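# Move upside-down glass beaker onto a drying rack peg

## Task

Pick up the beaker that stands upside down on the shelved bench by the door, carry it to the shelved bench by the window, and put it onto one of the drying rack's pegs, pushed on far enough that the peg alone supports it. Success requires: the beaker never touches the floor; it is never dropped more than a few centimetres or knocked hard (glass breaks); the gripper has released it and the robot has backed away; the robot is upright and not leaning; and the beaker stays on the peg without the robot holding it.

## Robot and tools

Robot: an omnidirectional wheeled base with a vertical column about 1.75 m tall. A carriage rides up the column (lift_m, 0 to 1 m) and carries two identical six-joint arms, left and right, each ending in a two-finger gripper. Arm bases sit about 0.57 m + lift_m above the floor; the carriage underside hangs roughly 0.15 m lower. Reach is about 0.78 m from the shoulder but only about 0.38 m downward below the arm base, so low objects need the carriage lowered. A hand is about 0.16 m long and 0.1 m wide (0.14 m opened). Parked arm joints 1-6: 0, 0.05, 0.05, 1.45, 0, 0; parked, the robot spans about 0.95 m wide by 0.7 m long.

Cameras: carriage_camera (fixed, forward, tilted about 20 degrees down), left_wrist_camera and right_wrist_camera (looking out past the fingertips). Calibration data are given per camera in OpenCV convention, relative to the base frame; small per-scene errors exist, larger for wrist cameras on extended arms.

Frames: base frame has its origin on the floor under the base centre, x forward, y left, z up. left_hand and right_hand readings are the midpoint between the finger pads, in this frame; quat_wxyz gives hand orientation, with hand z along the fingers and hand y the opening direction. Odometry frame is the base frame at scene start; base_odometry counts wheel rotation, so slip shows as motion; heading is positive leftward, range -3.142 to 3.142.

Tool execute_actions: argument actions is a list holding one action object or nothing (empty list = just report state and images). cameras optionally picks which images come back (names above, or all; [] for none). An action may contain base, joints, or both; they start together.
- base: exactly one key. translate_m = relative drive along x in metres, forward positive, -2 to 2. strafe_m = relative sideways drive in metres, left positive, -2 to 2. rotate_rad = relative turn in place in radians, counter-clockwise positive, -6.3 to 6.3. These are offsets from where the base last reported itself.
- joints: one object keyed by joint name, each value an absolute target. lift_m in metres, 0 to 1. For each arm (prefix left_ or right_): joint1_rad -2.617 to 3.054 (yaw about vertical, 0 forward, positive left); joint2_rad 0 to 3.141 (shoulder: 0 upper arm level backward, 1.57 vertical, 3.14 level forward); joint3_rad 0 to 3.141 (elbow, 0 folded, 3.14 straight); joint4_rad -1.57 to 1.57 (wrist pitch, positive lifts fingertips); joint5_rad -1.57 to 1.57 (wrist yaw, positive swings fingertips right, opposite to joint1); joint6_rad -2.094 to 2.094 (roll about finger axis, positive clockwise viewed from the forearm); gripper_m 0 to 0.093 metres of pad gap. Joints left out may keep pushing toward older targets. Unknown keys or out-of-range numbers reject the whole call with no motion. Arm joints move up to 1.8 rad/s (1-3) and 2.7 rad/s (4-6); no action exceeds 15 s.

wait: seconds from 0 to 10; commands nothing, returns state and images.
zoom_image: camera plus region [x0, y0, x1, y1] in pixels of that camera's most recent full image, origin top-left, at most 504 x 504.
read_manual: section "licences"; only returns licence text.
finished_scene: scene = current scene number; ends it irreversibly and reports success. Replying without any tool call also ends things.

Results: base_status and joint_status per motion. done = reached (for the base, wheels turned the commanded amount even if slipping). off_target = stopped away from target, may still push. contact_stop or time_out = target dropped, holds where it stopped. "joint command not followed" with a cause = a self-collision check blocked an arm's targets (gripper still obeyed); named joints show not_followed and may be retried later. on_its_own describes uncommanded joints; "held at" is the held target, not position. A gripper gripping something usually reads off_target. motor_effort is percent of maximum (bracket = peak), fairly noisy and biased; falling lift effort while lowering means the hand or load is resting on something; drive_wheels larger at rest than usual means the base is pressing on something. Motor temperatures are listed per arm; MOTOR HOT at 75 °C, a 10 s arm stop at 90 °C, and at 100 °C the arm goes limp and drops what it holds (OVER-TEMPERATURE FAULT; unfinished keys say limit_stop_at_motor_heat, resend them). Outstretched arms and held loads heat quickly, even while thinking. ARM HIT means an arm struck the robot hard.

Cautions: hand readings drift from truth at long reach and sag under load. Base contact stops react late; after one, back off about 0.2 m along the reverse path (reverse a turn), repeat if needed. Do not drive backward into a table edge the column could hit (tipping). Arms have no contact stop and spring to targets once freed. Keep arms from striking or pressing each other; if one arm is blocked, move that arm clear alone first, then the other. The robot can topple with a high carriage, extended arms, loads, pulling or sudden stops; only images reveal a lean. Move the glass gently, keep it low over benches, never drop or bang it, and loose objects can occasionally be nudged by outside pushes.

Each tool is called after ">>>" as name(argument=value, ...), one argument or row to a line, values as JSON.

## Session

>>> execute_actions(
  actions=[],
  cameras=["carriage_camera"],
)

Scene clock: 0.00 s.
Motor temperatures (°C, as the motors report them): left_arm=[30 31 32 31 30 31] | right_arm=[28 36 35 29 28 31]
base_odometry: x=+0.000 y=+0.000 heading=+0.000 (m, m, rad; odometry frame)
base_status: not commanded
joint_positions: lift_m=+0.302 left_joint1_rad=-0.005 left_joint2_rad=+0.037 left_joint3_rad=+0.059 left_joint4_rad=+1.449 left_joint5_rad=-0.013 left_joint6_rad=-0.019 left_gripper_m=+0.094 right_joint1_rad=-0.019 right_joint2_rad=+0.059 right_joint3_rad=+0.049 right_joint4_rad=+1.472 right_joint5_rad=-0.016 right_joint6_rad=+0.026 right_gripper_m=+0.094
joint_status: not commanded
motor_effort: lift_m=+18 drive_wheels=+0 (%)
left_hand: x=+0.2956 y=+0.3268 z=+1.3249 quat_wxyz=(+0.999, -0.007, +0.050, -0.012) (m; base frame)
right_hand: x=+0.3000 y=-0.3225 z=+1.3227 quat_wxyz=(+0.998, -0.007, +0.054, +0.004) (m; base frame)
pictures: carriage_camera
camera_calibration (this result's frames):
carriage_camera: T_world_to_cam=[[0.036553, -0.998902, -0.0292862, 0.0287271], [-0.3372, 0.0152585, -0.941309, 1.29748], [0.940723, 0.044283, -0.336272, 0.273128], [0, 0, 0, 1]] pos_world=[0.179523, -0.00319698, 1.31402]
Images, in order (width x height): carriage_camera 672x504.

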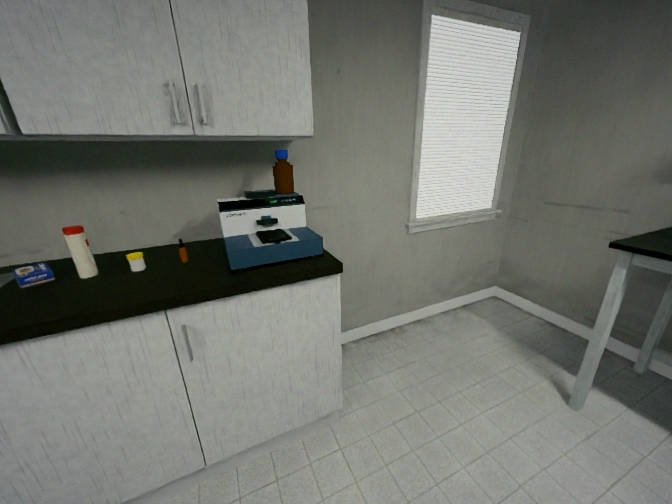

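>>> execute_actions(
  actions=[
    {"base":{"rotate_rad":2.03},"joints":{"lift_m":0.55}},
  ],
  cameras=["carriage_camera"],
)

Scene clock: 4.07 s.
Motor temperatures (°C, as the motors report them): left_arm=[30 31 32 31 30 31] | right_arm=[28 36 36 29 28 31]
base_odometry: x=+0.000 y=+0.000 heading=+2.030 (m, m, rad; odometry frame)
base_status: done
joint_positions: lift_m=+0.550 left_joint1_rad=-0.005 left_joint2_rad=+0.037 left_joint3_rad=+0.059 left_joint4_rad=+1.449 left_joint5_rad=-0.013 left_joint6_rad=-0.019 left_gripper_m=+0.094 right_joint1_rad=-0.019 right_joint2_rad=+0.059 right_joint3_rad=+0.049 right_joint4_rad=+1.472 right_joint5_rad=-0.016 right_joint6_rad=+0.026 right_gripper_m=+0.094
joint_status: all done
motor_effort: lift_m=+20(23) drive_wheels=+3(7) (%)
left_hand: x=+0.2956 y=+0.3268 z=+1.5725 quat_wxyz=(+0.999, -0.007, +0.050, -0.012) (m; base frame)
right_hand: x=+0.3002 y=-0.3225 z=+1.5702 quat_wxyz=(+0.998, -0.007, +0.055, +0.004) (m; base frame)
pictures: carriage_camera
camera_calibration (this result's frames):
carriage_camera: T_world_to_cam=[[0.036553, -0.998902, -0.0292862, 0.0359781], [-0.3372, 0.0152585, -0.941309, 1.53054], [0.940723, 0.044283, -0.336272, 0.356387], [0, 0, 0, 1]] pos_world=[0.179523, -0.00319698, 1.56161]
Images, in order (width x height): carriage_camera 672x504.

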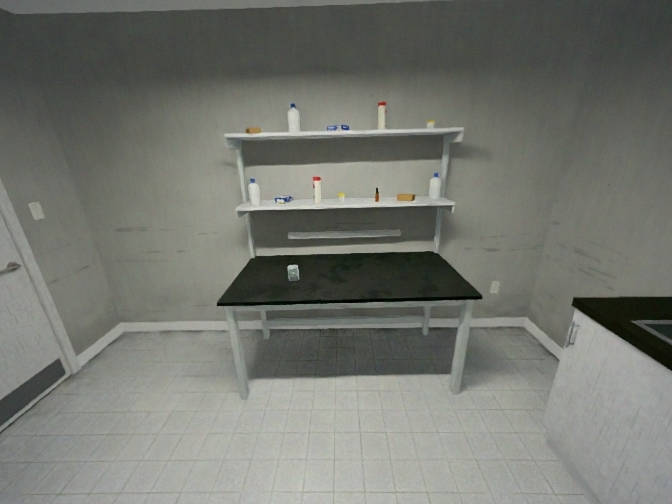

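>>> execute_actions(
  actions=[
    {"base":{"rotate_rad":0.035}},
  ],
  cameras=[],
)

>>> execute_actions(
  actions=[
    {"base":{"translate_m":1.05},"joints":{"lift_m":0.45,"left_joint2_rad":2.5,"left_joint3_rad":2.02,"left_joint4_rad":-1.07,"left_joint1_rad":0,"left_joint5_rad":0,"left_joint6_rad":0}},
  ],
  cameras=["carriage_camera","left_wrist_camera"],
)

Scene clock: 7.13 s.
Motor temperatures (°C, as the motors report them): left_arm=[30 31 32 31 30 31] | right_arm=[28 36 36 29 28 31]
base_odometry: x=+0.000 y=+0.000 heading=+2.065 (m, m, rad; odometry frame)
base_status: done
joint_positions: lift_m=+0.550 left_joint1_rad=-0.005 left_joint2_rad=+0.037 left_joint3_rad=+0.059 left_joint4_rad=+1.449 left_joint5_rad=-0.013 left_joint6_rad=-0.019 left_gripper_m=+0.094 right_joint1_rad=-0.019 right_joint2_rad=+0.059 right_joint3_rad=+0.049 right_joint4_rad=+1.472 right_joint5_rad=-0.016 right_joint6_rad=+0.026 right_gripper_m=+0.094
joint_status: not commanded
motor_effort: lift_m=+20(20) drive_wheels=+3(9) (%)
left_hand: x=+0.2956 y=+0.3268 z=+1.5725 quat_wxyz=(+0.999, -0.007, +0.050, -0.012) (m; base frame)
right_hand: x=+0.3002 y=-0.3225 z=+1.5702 quat_wxyz=(+0.998, -0.007, +0.055, +0.004) (m; base frame)
pictures: none
No camera images: the call's "cameras" was empty. Leave "cameras" out to get every camera's image.

Scene clock: 11.53 s.
Motor temperatures (°C, as the motors report them): left_arm=[30 33 33 31 30 31] | right_arm=[28 36 36 29 28 31]
base_odometry: x=-0.498 y=+0.924 heading=+2.065 (m, m, rad; odometry frame)
base_status: done
joint_positions: lift_m=+0.450 left_joint1_rad=-0.005 left_joint2_rad=+2.497 left_joint3_rad=+2.008 left_joint4_rad=-1.060 left_joint5_rad=-0.003 left_joint6_rad=-0.004 left_gripper_m=+0.094 right_joint1_rad=-0.019 right_joint2_rad=+0.059 right_joint3_rad=+0.049 right_joint4_rad=+1.472 right_joint5_rad=-0.016 right_joint6_rad=+0.026 right_gripper_m=+0.094
joint_status: all done
motor_effort: lift_m=+15(15) drive_wheels=-2(9) (%)
left_hand: x=+0.7520 y=+0.3226 z=+1.0040 quat_wxyz=(+0.011, +0.001, +1.000, +0.002) (m; base frame)
right_hand: x=+0.3002 y=-0.3225 z=+1.4709 quat_wxyz=(+0.998, -0.007, +0.055, +0.004) (m; base frame)
pictures: carriage_camera, left_wrist_camera
camera_calibration (this result's frames):
carriage_camera: T_world_to_cam=[[0.036553, -0.998902, -0.0292862, 0.03307], [-0.3372, 0.0152585, -0.941309, 1.43707], [0.940723, 0.044283, -0.336272, 0.322995], [0, 0, 0, 1]] pos_world=[0.179523, -0.00319698, 1.46231]
left_wrist_camera: T_world_to_cam=[[-0.0367991, -0.999232, -0.0134521, 0.368561], [-0.836214, 0.0234195, 0.547903, 0.0788104], [-0.547168, 0.0314112, -0.836433, 1.36129], [0, 0, 0, 1]] pos_world=[0.82432, 0.323673, 1.10041]
Images, in order (width x height): carriage_camera 672x504, left_wrist_camera 672x504.

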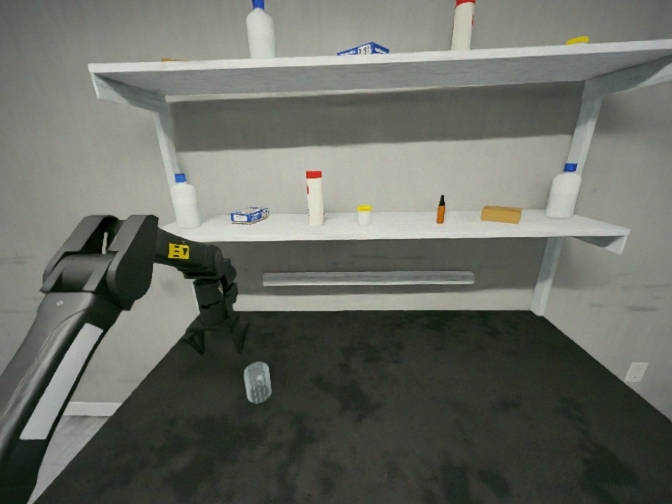

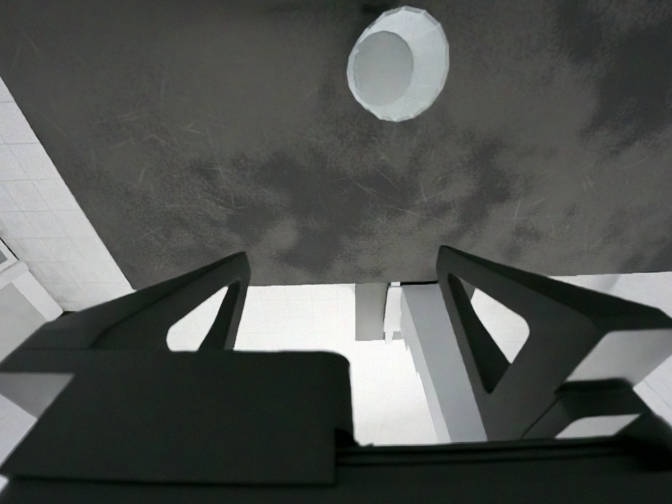

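>>> execute_actions(
  actions=[
    {"base":{"translate_m":0.085}},
  ],
  cameras=[],
)

>>> execute_actions(
  actions=[
    {"base":{"strafe_m":-0.047},"joints":{"lift_m":0.33}},
  ],
  cameras=["carriage_camera","left_wrist_camera"],
)

Scene clock: 14.17 s.
Motor temperatures (°C, as the motors report them): left_arm=[30 34 33 31 30 31] | right_arm=[28 36 37 29 28 31]
base_odometry: x=-0.539 y=+0.999 heading=+2.066 (m, m, rad; odometry frame)
base_status: done
joint_positions: lift_m=+0.450 left_joint1_rad=-0.005 left_joint2_rad=+2.497 left_joint3_rad=+2.008 left_joint4_rad=-1.061 left_joint5_rad=-0.003 left_joint6_rad=-0.004 left_gripper_m=+0.094 right_joint1_rad=-0.019 right_joint2_rad=+0.059 right_joint3_rad=+0.049 right_joint4_rad=+1.472 right_joint5_rad=-0.016 right_joint6_rad=+0.026 right_gripper_m=+0.094
joint_status: not commanded
motor_effort: lift_m=+15(15) drive_wheels=+4(11) (%)
left_hand: x=+0.7518 y=+0.3226 z=+1.0040 quat_wxyz=(+0.010, +0.001, +1.000, +0.002) (m; base frame)
right_hand: x=+0.3001 y=-0.3225 z=+1.4709 quat_wxyz=(+0.998, -0.007, +0.055, +0.004) (m; base frame)
pictures: none
No camera images: the call's "cameras" was empty. Leave "cameras" out to get every camera's image.

Scene clock: 15.40 s.
Motor temperatures (°C, as the motors report them): left_arm=[30 35 33 31 30 31] | right_arm=[28 36 37 29 28 31]
base_odometry: x=-0.498 y=+1.021 heading=+2.066 (m, m, rad; odometry frame)
base_status: done
joint_positions: lift_m=+0.330 left_joint1_rad=-0.002 left_joint2_rad=+2.490 left_joint3_rad=+2.015 left_joint4_rad=-1.064 left_joint5_rad=-0.003 left_joint6_rad=-0.004 left_gripper_m=+0.094 right_joint1_rad=-0.019 right_joint2_rad=+0.059 right_joint3_rad=+0.049 right_joint4_rad=+1.472 right_joint5_rad=-0.016 right_joint6_rad=+0.026 right_gripper_m=+0.094
joint_status: all done
motor_effort: lift_m=+15(15) drive_wheels=+2(11) (%)
left_hand: x=+0.7544 y=+0.3243 z=+0.8890 quat_wxyz=(+0.016, -0.001, +1.000, +0.001) (m; base frame)
right_hand: x=+0.3002 y=-0.3225 z=+1.3509 quat_wxyz=(+0.998, -0.007, +0.055, +0.004) (m; base frame)
pictures: carriage_camera, left_wrist_camera
camera_calibration (this result's frames):
carriage_camera: T_world_to_cam=[[0.036553, -0.998902, -0.0292862, 0.0295537], [-0.3372, 0.0152585, -0.941309, 1.32405], [0.940723, 0.044283, -0.336272, 0.28262], [0, 0, 0, 1]] pos_world=[0.179523, -0.00319698, 1.34224]
left_wrist_camera: T_world_to_cam=[[-0.0328661, -0.999375, -0.0130241, 0.365499], [-0.8421, 0.0206704, 0.538925, 0.157113], [-0.538319, 0.0286799, -0.842253, 1.26575], [0, 0, 0, 1]] pos_world=[0.825695, 0.325722, 0.986172]
Images, in order (width x height): carriage_camera 672x504, left_wrist_camera 672x504.

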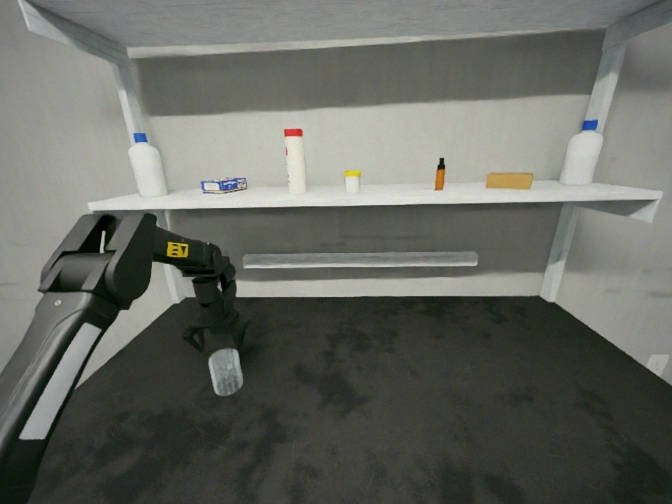

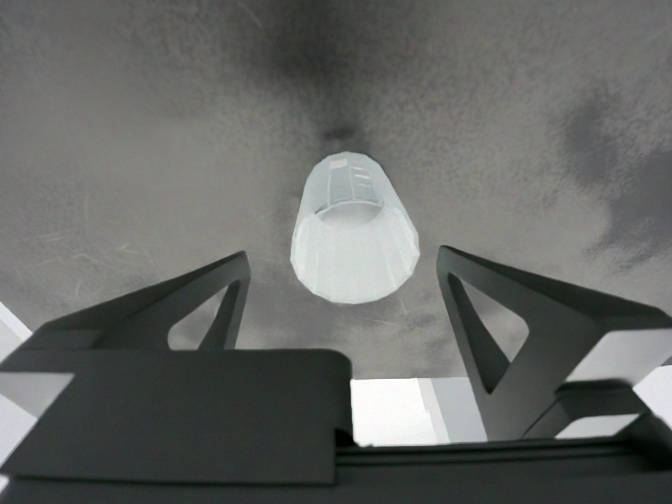

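>>> execute_actions(
  actions=[
    {"base":{"strafe_m":-0.006}},
  ],
  cameras=[],
)

>>> execute_actions(
  actions=[
    {"joints":{"lift_m":0.275}},
  ],
  cameras=["left_wrist_camera"],
)

>>> execute_actions(
  actions=[
    {"joints":{"left_gripper_m":0.05}},
  ],
  cameras=["carriage_camera","left_wrist_camera"],
)

Scene clock: 17.03 s.
Motor temperatures (°C, as the motors report them): left_arm=[30 36 33 31 30 31] | right_arm=[28 36 37 29 28 31]
base_odometry: x=-0.492 y=+1.024 heading=+2.066 (m, m, rad; odometry frame)
base_status: done
joint_positions: lift_m=+0.330 left_joint1_rad=-0.001 left_joint2_rad=+2.490 left_joint3_rad=+2.015 left_joint4_rad=-1.064 left_joint5_rad=-0.003 left_joint6_rad=-0.004 left_gripper_m=+0.094 right_joint1_rad=-0.019 right_joint2_rad=+0.059 right_joint3_rad=+0.049 right_joint4_rad=+1.472 right_joint5_rad=-0.016 right_joint6_rad=+0.026 right_gripper_m=+0.094
joint_status: not commanded
motor_effort: lift_m=+15(15) drive_wheels=-1(8) (%)
left_hand: x=+0.7544 y=+0.3247 z=+0.8890 quat_wxyz=(+0.016, -0.002, +1.000, +0.001) (m; base frame)
right_hand: x=+0.3002 y=-0.3225 z=+1.3509 quat_wxyz=(+0.998, -0.007, +0.055, +0.004) (m; base frame)
pictures: none
No camera images: the call's "cameras" was empty. Leave "cameras" out to get every camera's image.

Scene clock: 17.80 s.
Motor temperatures (°C, as the motors report them): left_arm=[30 36 34 31 30 31] | right_arm=[28 36 37 29 28 31]
base_odometry: x=-0.492 y=+1.024 heading=+2.066 (m, m, rad; odometry frame)
base_status: not commanded
joint_positions: lift_m=+0.275 left_joint1_rad=-0.001 left_joint2_rad=+2.495 left_joint3_rad=+2.015 left_joint4_rad=-1.066 left_joint5_rad=-0.003 left_joint6_rad=-0.004 left_gripper_m=+0.094 right_joint1_rad=-0.019 right_joint2_rad=+0.059 right_joint3_rad=+0.049 right_joint4_rad=+1.472 right_joint5_rad=-0.016 right_joint6_rad=+0.026 right_gripper_m=+0.094
joint_status: all done
motor_effort: lift_m=+15(16) drive_wheels=+2(3) (%)
left_hand: x=+0.7532 y=+0.3247 z=+0.8317 quat_wxyz=(+0.013, -0.002, +1.000, +0.001) (m; base frame)
right_hand: x=+0.3002 y=-0.3225 z=+1.2959 quat_wxyz=(+0.998, -0.007, +0.055, +0.004) (m; base frame)
pictures: left_wrist_camera
camera_calibration (this result's frames):
left_wrist_camera: T_world_to_cam=[[-0.0321923, -0.9994, -0.0128093, 0.364406], [-0.838395, 0.0200247, 0.544694, 0.179592], [-0.544111, 0.0282742, -0.838537, 1.21826], [0, 0, 0, 1]] pos_world=[0.825168, 0.326145, 0.9284]
Images, in order (width x height): left_wrist_camera 672x504.

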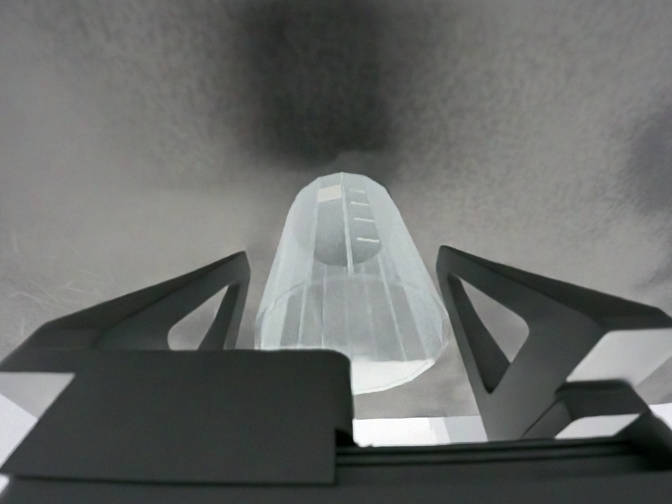

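Scene clock: 18.37 s.
Motor temperatures (°C, as the motors report them): left_arm=[30 36 34 31 30 31] | right_arm=[28 36 37 29 28 31]
base_odometry: x=-0.492 y=+1.024 heading=+2.066 (m, m, rad; odometry frame)
base_status: not commanded
joint_positions: lift_m=+0.275 left_joint1_rad=-0.001 left_joint2_rad=+2.495 left_joint3_rad=+2.015 left_joint4_rad=-1.066 left_joint5_rad=-0.002 left_joint6_rad=-0.004 left_gripper_m=+0.070 right_joint1_rad=-0.019 right_joint2_rad=+0.059 right_joint3_rad=+0.049 right_joint4_rad=+1.472 right_joint5_rad=-0.016 right_joint6_rad=+0.026 right_gripper_m=+0.094
joint_status: left_gripper_m off_target (ended at +0.070, target +0.050)
motor_effort: lift_m=+15(15) drive_wheels=+2(2) (%)
left_hand: x=+0.7532 y=+0.3246 z=+0.8317 quat_wxyz=(+0.013, -0.002, +1.000, +0.001) (m; base frame)
right_hand: x=+0.3002 y=-0.3225 z=+1.2959 quat_wxyz=(+0.998, -0.007, +0.055, +0.004) (m; base frame)
pictures: carriage_camera, left_wrist_camera
camera_calibration (this result's frames):
carriage_camera: T_world_to_cam=[[0.036553, -0.998902, -0.0292862, 0.0279438], [-0.3372, 0.0152585, -0.941309, 1.2723], [0.940723, 0.044283, -0.336272, 0.264134], [0, 0, 0, 1]] pos_world=[0.179523, -0.00319698, 1.28727]
left_wrist_camera: T_world_to_cam=[[-0.0322115, -0.999408, -0.012047, 0.363658], [-0.838395, 0.0204563, 0.54468, 0.179467], [-0.544111, 0.0276451, -0.838558, 1.21848], [0, 0, 0, 1]] pos_world=[0.825168, 0.326086, 0.928398]
Images, in order (width x height): carriage_camera 672x504, left_wrist_camera 672x504.

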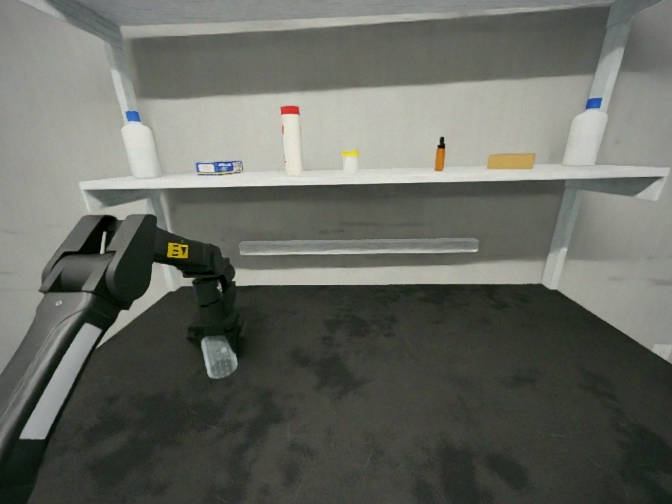

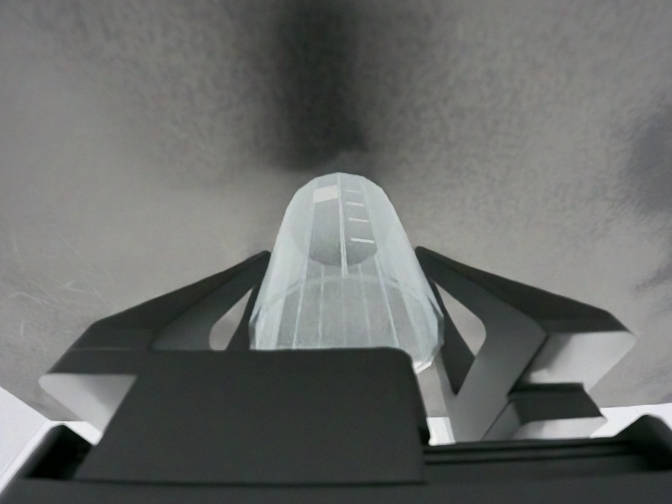

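>>> execute_actions(
  actions=[
    {"joints":{"lift_m":0.36}},
  ],
  cameras=[],
)

>>> execute_actions(
  actions=[
    {"base":{"translate_m":-1.0},"joints":{"lift_m":0.7}},
  ],
  cameras=[],
)

>>> execute_actions(
  actions=[
    {"base":{"rotate_rad":3.14},"joints":{"left_joint2_rad":2.0,"left_joint3_rad":1.62,"left_joint4_rad":-0.39}},
  ],
  cameras=["carriage_camera"],
)

Scene clock: 20.70 s.
Motor temperatures (°C, as the motors report them): left_arm=[30 37 34 31 30 31] | right_arm=[28 36 37 29 28 31]
base_odometry: x=-0.492 y=+1.024 heading=+2.066 (m, m, rad; odometry frame)
base_status: not commanded
joint_positions: lift_m=+0.360 left_joint1_rad=-0.001 left_joint2_rad=+2.497 left_joint3_rad=+2.015 left_joint4_rad=-1.066 left_joint5_rad=-0.002 left_joint6_rad=-0.004 left_gripper_m=+0.070 right_joint1_rad=-0.019 right_joint2_rad=+0.059 right_joint3_rad=+0.049 right_joint4_rad=+1.472 right_joint5_rad=-0.016 right_joint6_rad=+0.026 right_gripper_m=+0.094
joint_status: all done
motor_effort: lift_m=+20(24) drive_wheels=+2(2) (%)
left_hand: x=+0.7528 y=+0.3246 z=+0.9151 quat_wxyz=(+0.011, -0.002, +1.000, +0.001) (m; base frame)
right_hand: x=+0.3002 y=-0.3225 z=+1.3803 quat_wxyz=(+0.998, -0.007, +0.055, +0.004) (m; base frame)
pictures: none
No camera images: the call's "cameras" was empty. Leave "cameras" out to get every camera's image.

Scene clock: 25.10 s.
Motor temperatures (°C, as the motors report them): left_arm=[30 39 34 31 30 31] | right_arm=[28 36 37 29 28 31]
base_odometry: x=-0.017 y=+0.144 heading=+2.066 (m, m, rad; odometry frame)
base_status: done
joint_positions: lift_m=+0.700 left_joint1_rad=-0.001 left_joint2_rad=+2.497 left_joint3_rad=+2.015 left_joint4_rad=-1.064 left_joint5_rad=-0.002 left_joint6_rad=-0.004 left_gripper_m=+0.070 right_joint1_rad=-0.019 right_joint2_rad=+0.059 right_joint3_rad=+0.049 right_joint4_rad=+1.472 right_joint5_rad=-0.016 right_joint6_rad=+0.026 right_gripper_m=+0.094
joint_status: all done
motor_effort: lift_m=+20(24) drive_wheels=+0(13) (%)
left_hand: x=+0.7533 y=+0.3246 z=+1.2552 quat_wxyz=(+0.012, -0.002, +1.000, +0.001) (m; base frame)
right_hand: x=+0.3002 y=-0.3225 z=+1.7202 quat_wxyz=(+0.998, -0.007, +0.055, +0.004) (m; base frame)
pictures: none
No camera images: the call's "cameras" was empty. Leave "cameras" out to get every camera's image.

Scene clock: 29.37 s.
Motor temperatures (°C, as the motors report them): left_arm=[30 40 34 32 30 31] | right_arm=[28 36 38 29 28 31]
base_odometry: x=-0.017 y=+0.145 heading=-1.077 (m, m, rad; odometry frame)
base_status: done
joint_positions: lift_m=+0.700 left_joint1_rad=+0.009 left_joint2_rad=+1.996 left_joint3_rad=+1.638 left_joint4_rad=-0.393 left_joint5_rad=-0.005 left_joint6_rad=-0.004 left_gripper_m=+0.070 right_joint1_rad=-0.019 right_joint2_rad=+0.059 right_joint3_rad=+0.049 right_joint4_rad=+1.470 right_joint5_rad=-0.015 right_joint6_rad=+0.026 right_gripper_m=+0.094
joint_status: all done
motor_effort: lift_m=+19(20) drive_wheels=+3(11) (%)
left_hand: x=+0.8303 y=+0.3306 z=+1.4458 quat_wxyz=(+0.399, -0.007, +0.917, +0.003) (m; base frame)
right_hand: x=+0.3005 y=-0.3227 z=+1.7202 quat_wxyz=(+0.998, -0.006, +0.056, +0.004) (m; base frame)
pictures: carriage_camera
camera_calibration (this result's frames):
carriage_camera: T_world_to_cam=[[0.036553, -0.998902, -0.0292862, 0.0403711], [-0.3372, 0.0152585, -0.941309, 1.67174], [0.940723, 0.044283, -0.336272, 0.406828], [0, 0, 0, 1]] pos_world=[0.179523, -0.00319698, 1.71161]
Images, in order (width x height): carriage_camera 672x504.

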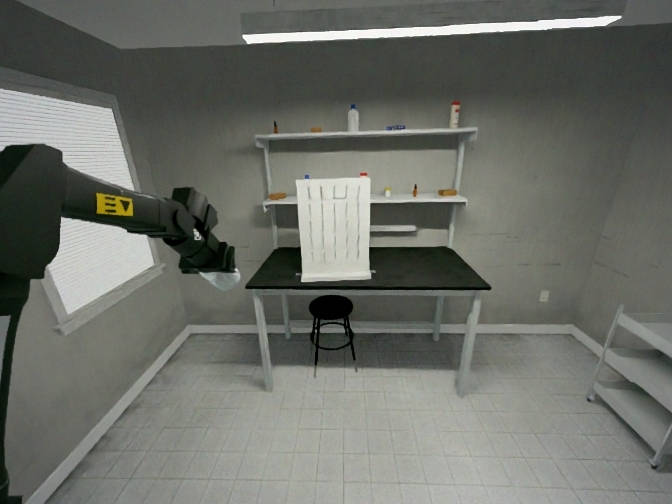

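>>> execute_actions(
  actions=[
    {"base":{"strafe_m":-0.09},"joints":{"lift_m":0.9}},
  ],
  cameras=[],
)

>>> execute_actions(
  actions=[
    {"base":{"translate_m":0.88}},
  ],
  cameras=["carriage_camera","left_wrist_camera"],
)

Scene clock: 31.73 s.
Motor temperatures (°C, as the motors report them): left_arm=[30 41 35 33 30 31] | right_arm=[28 36 38 29 28 31]
base_odometry: x=-0.097 y=+0.102 heading=-1.077 (m, m, rad; odometry frame)
base_status: done
joint_positions: lift_m=+0.900 left_joint1_rad=+0.000 left_joint2_rad=+1.999 left_joint3_rad=+1.626 left_joint4_rad=-0.397 left_joint5_rad=-0.001 left_joint6_rad=-0.004 left_gripper_m=+0.070 right_joint1_rad=-0.019 right_joint2_rad=+0.059 right_joint3_rad=+0.049 right_joint4_rad=+1.470 right_joint5_rad=-0.015 right_joint6_rad=+0.026 right_gripper_m=+0.094
joint_status: all done
motor_effort: lift_m=+20(24) drive_wheels=+4(3) (%)
left_hand: x=+0.8273 y=+0.3249 z=+1.6383 quat_wxyz=(+0.390, -0.002, +0.921, +0.000) (m; base frame)
right_hand: x=+0.3005 y=-0.3226 z=+1.9202 quat_wxyz=(+0.998, -0.006, +0.056, +0.004) (m; base frame)
pictures: none
No camera images: the call's "cameras" was empty. Leave "cameras" out to get every camera's image.

Scene clock: 35.90 s.
Motor temperatures (°C, as the motors report them): left_arm=[30 42 35 34 30 31] | right_arm=[28 36 38 29 28 31]
base_odometry: x=+0.320 y=-0.673 heading=-1.077 (m, m, rad; odometry frame)
base_status: done
joint_positions: lift_m=+0.900 left_joint1_rad=+0.000 left_joint2_rad=+1.999 left_joint3_rad=+1.626 left_joint4_rad=-0.398 left_joint5_rad=-0.001 left_joint6_rad=-0.004 left_gripper_m=+0.070 right_joint1_rad=-0.019 right_joint2_rad=+0.059 right_joint3_rad=+0.049 right_joint4_rad=+1.470 right_joint5_rad=-0.015 right_joint6_rad=+0.026 right_gripper_m=+0.094
joint_status: not commanded
motor_effort: lift_m=+19(19) drive_wheels=+3(12) (%)
left_hand: x=+0.8272 y=+0.3249 z=+1.6381 quat_wxyz=(+0.389, -0.002, +0.921, +0.000) (m; base frame)
right_hand: x=+0.3005 y=-0.3226 z=+1.9202 quat_wxyz=(+0.998, -0.006, +0.056, +0.004) (m; base frame)
pictures: carriage_camera, left_wrist_camera
camera_calibration (this result's frames):
carriage_camera: T_world_to_cam=[[0.036553, -0.998902, -0.0292862, 0.0462284], [-0.3372, 0.0152585, -0.941309, 1.86], [0.940723, 0.044283, -0.336272, 0.474083], [0, 0, 0, 1]] pos_world=[0.179523, -0.00319698, 1.91161]
left_wrist_camera: T_world_to_cam=[[-0.0143622, -0.999439, -0.0302594, 0.391129], [-0.980212, 0.0200483, -0.196933, 1.13456], [0.197429, 0.0268322, -0.97995, 1.55345], [0, 0, 0, 1]] pos_world=[0.811029, 0.326481, 1.75757]
Images, in order (width x height): carriage_camera 672x504, left_wrist_camera 672x504.

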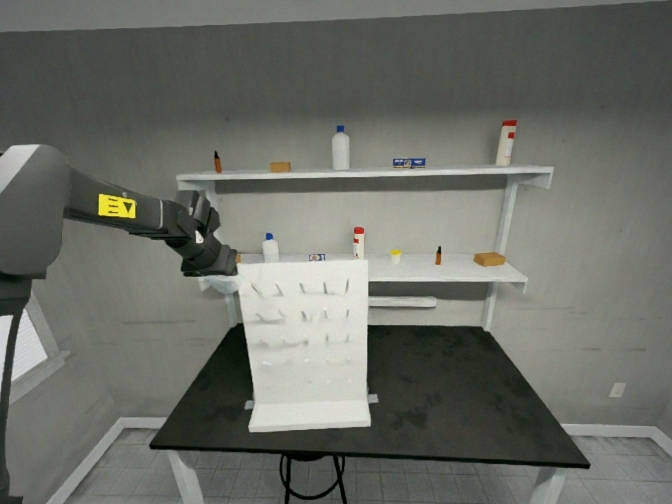

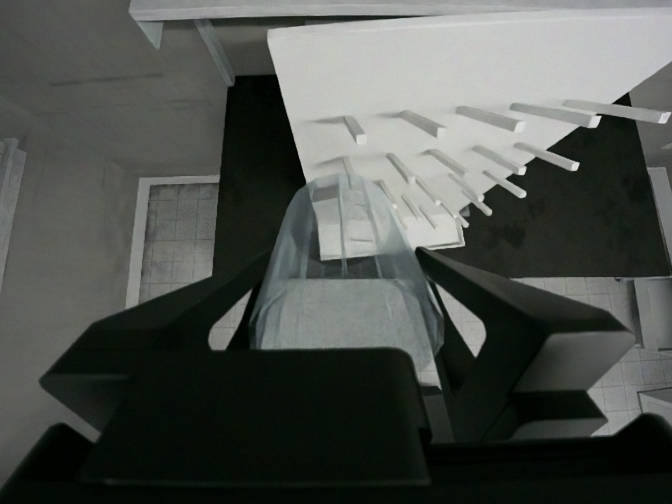

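>>> execute_actions(
  actions=[
    {"base":{"strafe_m":-0.016},"joints":{"lift_m":0.867}},
  ],
  cameras=[],
)

>>> execute_actions(
  actions=[
    {"base":{"translate_m":0.065}},
  ],
  cameras=["left_wrist_camera"],
)

Scene clock: 37.53 s.
Motor temperatures (°C, as the motors report them): left_arm=[30 42 35 34 30 31] | right_arm=[28 35 38 29 28 31]
base_odometry: x=+0.306 y=-0.681 heading=-1.077 (m, m, rad; odometry frame)
base_status: done
joint_positions: lift_m=+0.867 left_joint1_rad=+0.000 left_joint2_rad=+2.003 left_joint3_rad=+1.626 left_joint4_rad=-0.401 left_joint5_rad=-0.001 left_joint6_rad=-0.004 left_gripper_m=+0.070 right_joint1_rad=-0.019 right_joint2_rad=+0.059 right_joint3_rad=+0.049 right_joint4_rad=+1.470 right_joint5_rad=-0.015 right_joint6_rad=+0.026 right_gripper_m=+0.094
joint_status: all done
motor_effort: lift_m=+15(16) drive_wheels=+2(4) (%)
left_hand: x=+0.8268 y=+0.3246 z=+1.6031 quat_wxyz=(+0.386, -0.002, +0.922, +0.000) (m; base frame)
right_hand: x=+0.3005 y=-0.3226 z=+1.8878 quat_wxyz=(+0.998, -0.006, +0.056, +0.004) (m; base frame)
pictures: none
No camera images: the call's "cameras" was empty. Leave "cameras" out to get every camera's image.

Scene clock: 38.90 s.
Motor temperatures (°C, as the motors report them): left_arm=[30 42 35 34 30 31] | right_arm=[28 35 38 29 28 31]
base_odometry: x=+0.337 y=-0.738 heading=-1.077 (m, m, rad; odometry frame)
base_status: done
joint_positions: lift_m=+0.867 left_joint1_rad=+0.000 left_joint2_rad=+2.003 left_joint3_rad=+1.626 left_joint4_rad=-0.401 left_joint5_rad=-0.001 left_joint6_rad=-0.004 left_gripper_m=+0.070 right_joint1_rad=-0.019 right_joint2_rad=+0.059 right_joint3_rad=+0.049 right_joint4_rad=+1.470 right_joint5_rad=-0.015 right_joint6_rad=+0.026 right_gripper_m=+0.094
joint_status: not commanded
motor_effort: lift_m=+15(16) drive_wheels=+3(8) (%)
left_hand: x=+0.8268 y=+0.3246 z=+1.6031 quat_wxyz=(+0.386, -0.002, +0.922, +0.000) (m; base frame)
right_hand: x=+0.3005 y=-0.3226 z=+1.8878 quat_wxyz=(+0.998, -0.006, +0.056, +0.004) (m; base frame)
pictures: left_wrist_camera
camera_calibration (this result's frames):
left_wrist_camera: T_world_to_cam=[[-0.0152225, -0.999437, -0.0298932, 0.389911], [-0.981528, 0.0206387, -0.190203, 1.11739], [0.190713, 0.0264457, -0.98129, 1.52706], [0, 0, 0, 1]] pos_world=[0.811456, 0.326246, 1.72268]
Images, in order (width x height): left_wrist_camera 672x504.

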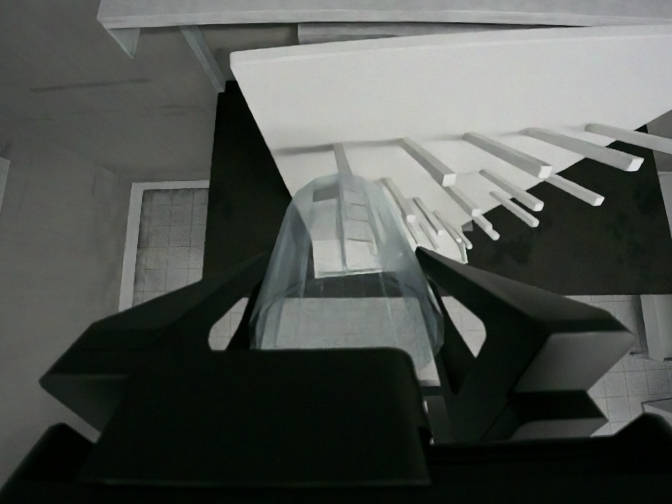

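>>> execute_actions(
  actions=[
    {"base":{"translate_m":0.035},"joints":{"lift_m":0.83}},
  ],
  cameras=["left_wrist_camera"],
)

>>> zoom_image(
  camera="left_wrist_camera",
  region=[220, 100, 620, 400],
)

Scene clock: 41.10 s.
Motor temperatures (°C, as the motors report them): left_arm=[30 43 36 35 30 31] | right_arm=[28 35 39 29 28 31]
base_odometry: x=+0.353 y=-0.769 heading=-1.078 (m, m, rad; odometry frame)
base_status: done
joint_positions: lift_m=+0.830 left_joint1_rad=+0.000 left_joint2_rad=+1.995 left_joint3_rad=+1.624 left_joint4_rad=-0.408 left_joint5_rad=+0.001 left_joint6_rad=-0.004 left_gripper_m=+0.070 right_joint1_rad=-0.019 right_joint2_rad=+0.059 right_joint3_rad=+0.049 right_joint4_rad=+1.471 right_joint5_rad=-0.016 right_joint6_rad=+0.026 right_gripper_m=+0.094
joint_status: all done
motor_effort: lift_m=+15(15) drive_wheels=-1(6) (%)
left_hand: x=+0.8251 y=+0.3243 z=+1.5684 quat_wxyz=(+0.386, -0.001, +0.923, -0.001) (m; base frame)
right_hand: x=+0.3004 y=-0.3225 z=+1.8509 quat_wxyz=(+0.998, -0.007, +0.055, +0.004) (m; base frame)
pictures: left_wrist_camera
camera_calibration (this result's frames):
left_wrist_camera: T_world_to_cam=[[-0.0166021, -0.999455, -0.0285429, 0.387545], [-0.981644, 0.0217175, -0.189482, 1.10775], [0.189998, 0.0248732, -0.981469, 1.49465], [0, 0, 0, 1]] pos_world=[0.80987, 0.326099, 1.68791]
Images, in order (width x height): left_wrist_camera 672x504.

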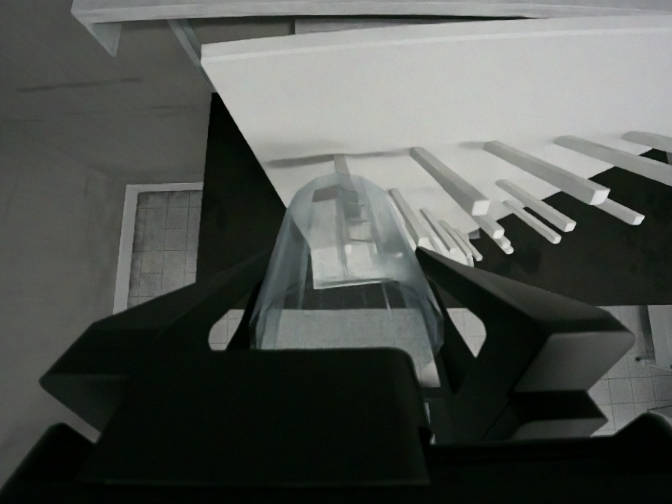

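Region (220, 100, 620, 400) of left_wrist_camera's 672x504 image, scaled by 1.260, with more detail than that image has; it fills the top 378 rows of this view, and the rest is white.

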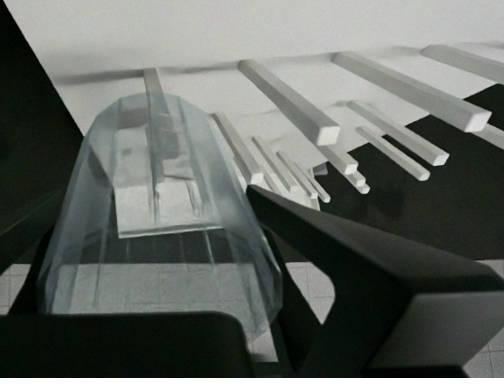

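>>> execute_actions(
  actions=[
    {"base":{"translate_m":0.032},"joints":{"lift_m":0.786}},
  ],
  cameras=["left_wrist_camera"],
)

>>> zoom_image(
  camera="left_wrist_camera",
  region=[220, 100, 620, 400],
)

Scene clock: 43.27 s.
Motor temperatures (°C, as the motors report them): left_arm=[30 43 36 35 30 31] | right_arm=[28 35 39 29 28 31]
base_odometry: x=+0.368 y=-0.797 heading=-1.078 (m, m, rad; odometry frame)
base_status: done
joint_positions: lift_m=+0.786 left_joint1_rad=+0.000 left_joint2_rad=+1.997 left_joint3_rad=+1.624 left_joint4_rad=-0.395 left_joint5_rad=+0.003 left_joint6_rad=-0.004 left_gripper_m=+0.070 right_joint1_rad=-0.019 right_joint2_rad=+0.059 right_joint3_rad=+0.049 right_joint4_rad=+1.471 right_joint5_rad=-0.016 right_joint6_rad=+0.026 right_gripper_m=+0.094
joint_status: all done
motor_effort: lift_m=+15(15) drive_wheels=+3(8) (%)
left_hand: x=+0.8272 y=+0.3239 z=+1.5257 quat_wxyz=(+0.391, -0.001, +0.921, -0.002) (m; base frame)
right_hand: x=+0.3003 y=-0.3225 z=+1.8069 quat_wxyz=(+0.998, -0.007, +0.055, +0.004) (m; base frame)
pictures: left_wrist_camera
camera_calibration (this result's frames):
left_wrist_camera: T_world_to_cam=[[-0.0176674, -0.999469, -0.0273888, 0.385158], [-0.979534, 0.0227953, -0.199985, 1.1157], [0.200503, 0.023295, -0.979416, 1.44101], [0, 0, 0, 1]] pos_world=[0.810747, 0.325952, 1.64502]
Images, in order (width x height): left_wrist_camera 672x504.

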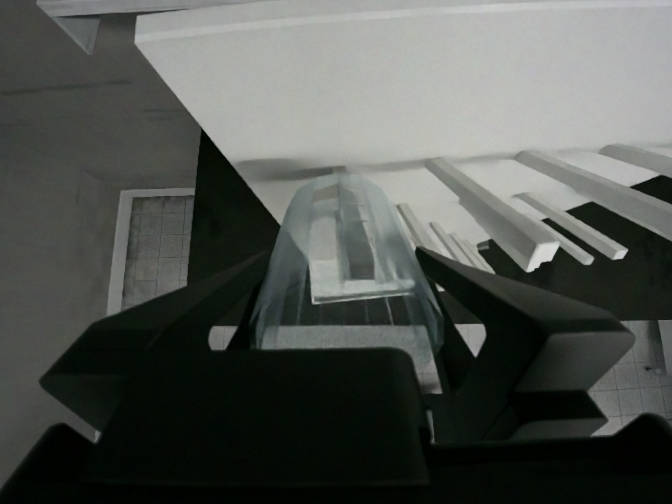

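Region (220, 100, 620, 400) of left_wrist_camera's 672x504 image, scaled by 1.260, with more detail than that image has; it fills the top 378 rows of this view, and the rest is white.

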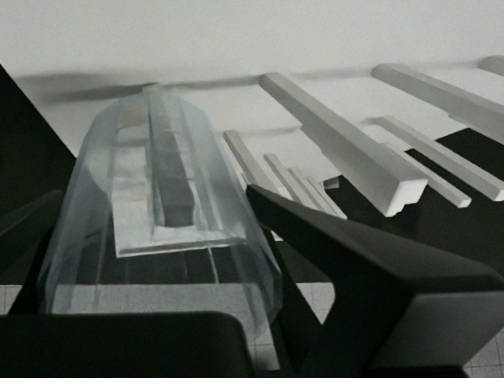

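>>> execute_actions(
  actions=[
    {"joints":{"lift_m":0.774}},
  ],
  cameras=[],
)

>>> execute_actions(
  actions=[
    {"joints":{"left_gripper_m":0.085}},
  ],
  cameras=["left_wrist_camera"],
)

>>> execute_actions(
  actions=[
    {"base":{"translate_m":-0.04},"joints":{"lift_m":0.81}},
  ],
  cameras=["left_wrist_camera"],
)

>>> execute_actions(
  actions=[
    {"base":{"translate_m":-0.3},"joints":{"left_joint2_rad":0.05,"left_joint3_rad":0.05,"left_joint4_rad":1.45}},
  ],
  cameras=["carriage_camera"],
)

Scene clock: 44.67 s.
Motor temperatures (°C, as the motors report them): left_arm=[30 43 36 35 30 31] | right_arm=[28 35 39 29 28 31]
base_odometry: x=+0.368 y=-0.797 heading=-1.078 (m, m, rad; odometry frame)
base_status: not commanded
joint_positions: lift_m=+0.774 left_joint1_rad=+0.000 left_joint2_rad=+1.999 left_joint3_rad=+1.624 left_joint4_rad=-0.395 left_joint5_rad=+0.003 left_joint6_rad=-0.004 left_gripper_m=+0.070 right_joint1_rad=-0.019 right_joint2_rad=+0.059 right_joint3_rad=+0.049 right_joint4_rad=+1.471 right_joint5_rad=-0.016 right_joint6_rad=+0.026 right_gripper_m=+0.094
joint_status: all done
motor_effort: lift_m=+15(16) drive_wheels=-1(2) (%)
left_hand: x=+0.8274 y=+0.3239 z=+1.5125 quat_wxyz=(+0.390, -0.001, +0.921, -0.002) (m; base frame)
right_hand: x=+0.3003 y=-0.3225 z=+1.7949 quat_wxyz=(+0.998, -0.007, +0.055, +0.004) (m; base frame)
pictures: none
No camera images: the call's "cameras" was empty. Leave "cameras" out to get every camera's image.

Scene clock: 45.23 s.
Motor temperatures (°C, as the motors report them): left_arm=[30 43 36 35 30 31] | right_arm=[28 35 39 29 28 31]
base_odometry: x=+0.368 y=-0.797 heading=-1.078 (m, m, rad; odometry frame)
base_status: not commanded
joint_positions: lift_m=+0.774 left_joint1_rad=+0.000 left_joint2_rad=+1.999 left_joint3_rad=+1.624 left_joint4_rad=-0.395 left_joint5_rad=+0.003 left_joint6_rad=-0.004 left_gripper_m=+0.085 right_joint1_rad=-0.019 right_joint2_rad=+0.059 right_joint3_rad=+0.049 right_joint4_rad=+1.471 right_joint5_rad=-0.016 right_joint6_rad=+0.026 right_gripper_m=+0.094
joint_status: all done
motor_effort: lift_m=+15(15) drive_wheels=-1(1) (%)
left_hand: x=+0.8274 y=+0.3239 z=+1.5125 quat_wxyz=(+0.390, -0.001, +0.921, -0.002) (m; base frame)
right_hand: x=+0.3003 y=-0.3225 z=+1.7949 quat_wxyz=(+0.998, -0.007, +0.055, +0.004) (m; base frame)
pictures: left_wrist_camera
camera_calibration (this result's frames):
left_wrist_camera: T_world_to_cam=[[-0.0179933, -0.999471, -0.0270906, 0.384553], [-0.979907, 0.0230112, -0.198122, 1.11063], [0.198641, 0.0229814, -0.979803, 1.4303], [0, 0, 0, 1]] pos_world=[0.811122, 0.325922, 1.63187]
Images, in order (width x height): left_wrist_camera 672x504.

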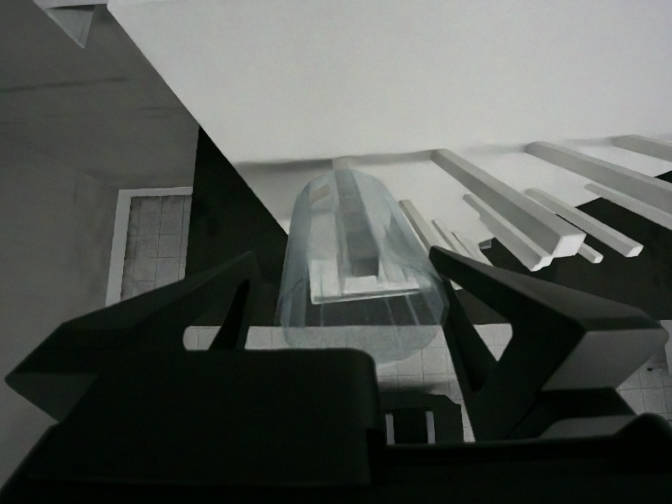

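Scene clock: 46.87 s.
Motor temperatures (°C, as the motors report them): left_arm=[30 44 36 35 30 31] | right_arm=[28 35 39 29 28 31]
base_odometry: x=+0.350 y=-0.762 heading=-1.078 (m, m, rad; odometry frame)
base_status: done
joint_positions: lift_m=+0.810 left_joint1_rad=+0.000 left_joint2_rad=+1.991 left_joint3_rad=+1.624 left_joint4_rad=-0.383 left_joint5_rad=+0.003 left_joint6_rad=-0.004 left_gripper_m=+0.085 right_joint1_rad=-0.019 right_joint2_rad=+0.059 right_joint3_rad=+0.049 right_joint4_rad=+1.471 right_joint5_rad=-0.016 right_joint6_rad=+0.026 right_gripper_m=+0.094
joint_status: all done
motor_effort: lift_m=+19(23) drive_wheels=+1(9) (%)
left_hand: x=+0.8290 y=+0.3239 z=+1.5544 quat_wxyz=(+0.399, -0.001, +0.917, -0.002) (m; base frame)
right_hand: x=+0.3004 y=-0.3225 z=+1.8302 quat_wxyz=(+0.998, -0.007, +0.055, +0.004) (m; base frame)
pictures: left_wrist_camera
camera_calibration (this result's frames):
left_wrist_camera: T_world_to_cam=[[-0.0174525, -0.999471, -0.0274323, 0.3858], [-0.975785, 0.0230092, -0.21752, 1.14726], [0.218036, 0.0229718, -0.97567, 1.44856], [0, 0, 0, 1]] pos_world=[0.810374, 0.325923, 1.67346]
Images, in order (width x height): left_wrist_camera 672x504.

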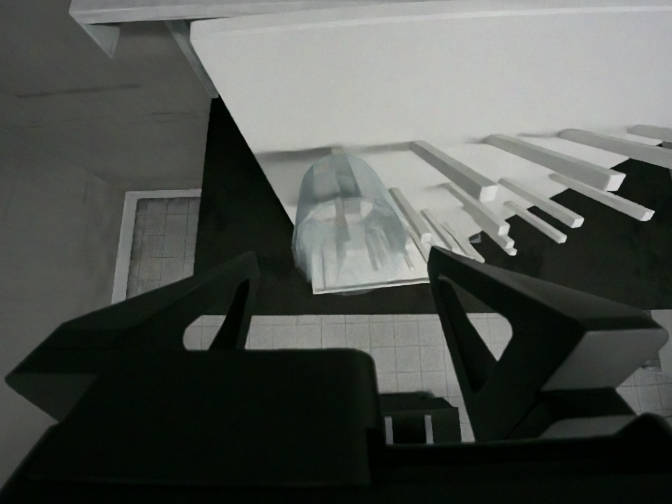

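Scene clock: 49.40 s.
Motor temperatures (°C, as the motors report them): left_arm=[30 43 36 35 30 31] | right_arm=[28 35 39 29 28 31]
base_odometry: x=+0.208 y=-0.498 heading=-1.078 (m, m, rad; odometry frame)
base_status: done
joint_positions: lift_m=+0.810 left_joint1_rad=+0.000 left_joint2_rad=+0.066 left_joint3_rad=+0.067 left_joint4_rad=+1.452 left_joint5_rad=+0.003 left_joint6_rad=-0.004 left_gripper_m=+0.085 right_joint1_rad=-0.019 right_joint2_rad=+0.059 right_joint3_rad=+0.049 right_joint4_rad=+1.471 right_joint5_rad=-0.016 right_joint6_rad=+0.026 right_gripper_m=+0.094
joint_status: all done
motor_effort: lift_m=+20(19) drive_wheels=+0(11) (%)
left_hand: x=+0.3013 y=+0.3241 z=+1.8348 quat_wxyz=(+0.998, +0.002, +0.058, -0.002) (m; base frame)
right_hand: x=+0.3003 y=-0.3225 z=+1.8303 quat_wxyz=(+0.998, -0.007, +0.055, +0.004) (m; base frame)
pictures: carriage_camera
camera_calibration (this result's frames):
carriage_camera: T_world_to_cam=[[0.036553, -0.998902, -0.0292862, 0.0435934], [-0.3372, 0.0152585, -0.941309, 1.77531], [0.940723, 0.044283, -0.336272, 0.443827], [0, 0, 0, 1]] pos_world=[0.179523, -0.00319698, 1.82164]
Images, in order (width x height): carriage_camera 672x504.

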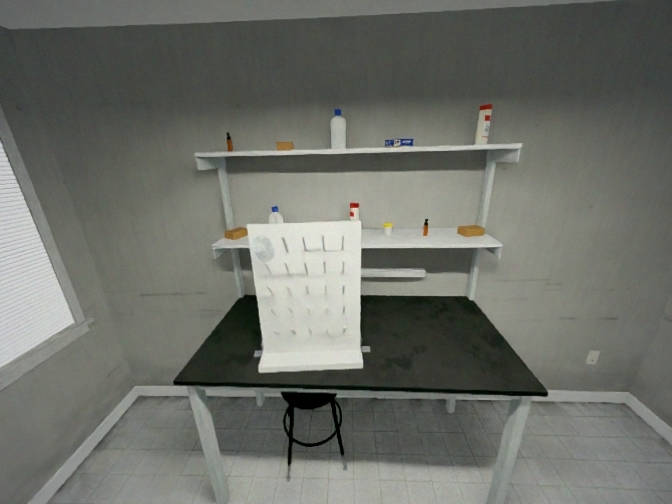

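>>> finished_scene(
  scene=2,
)

The scene is finished: the task was done.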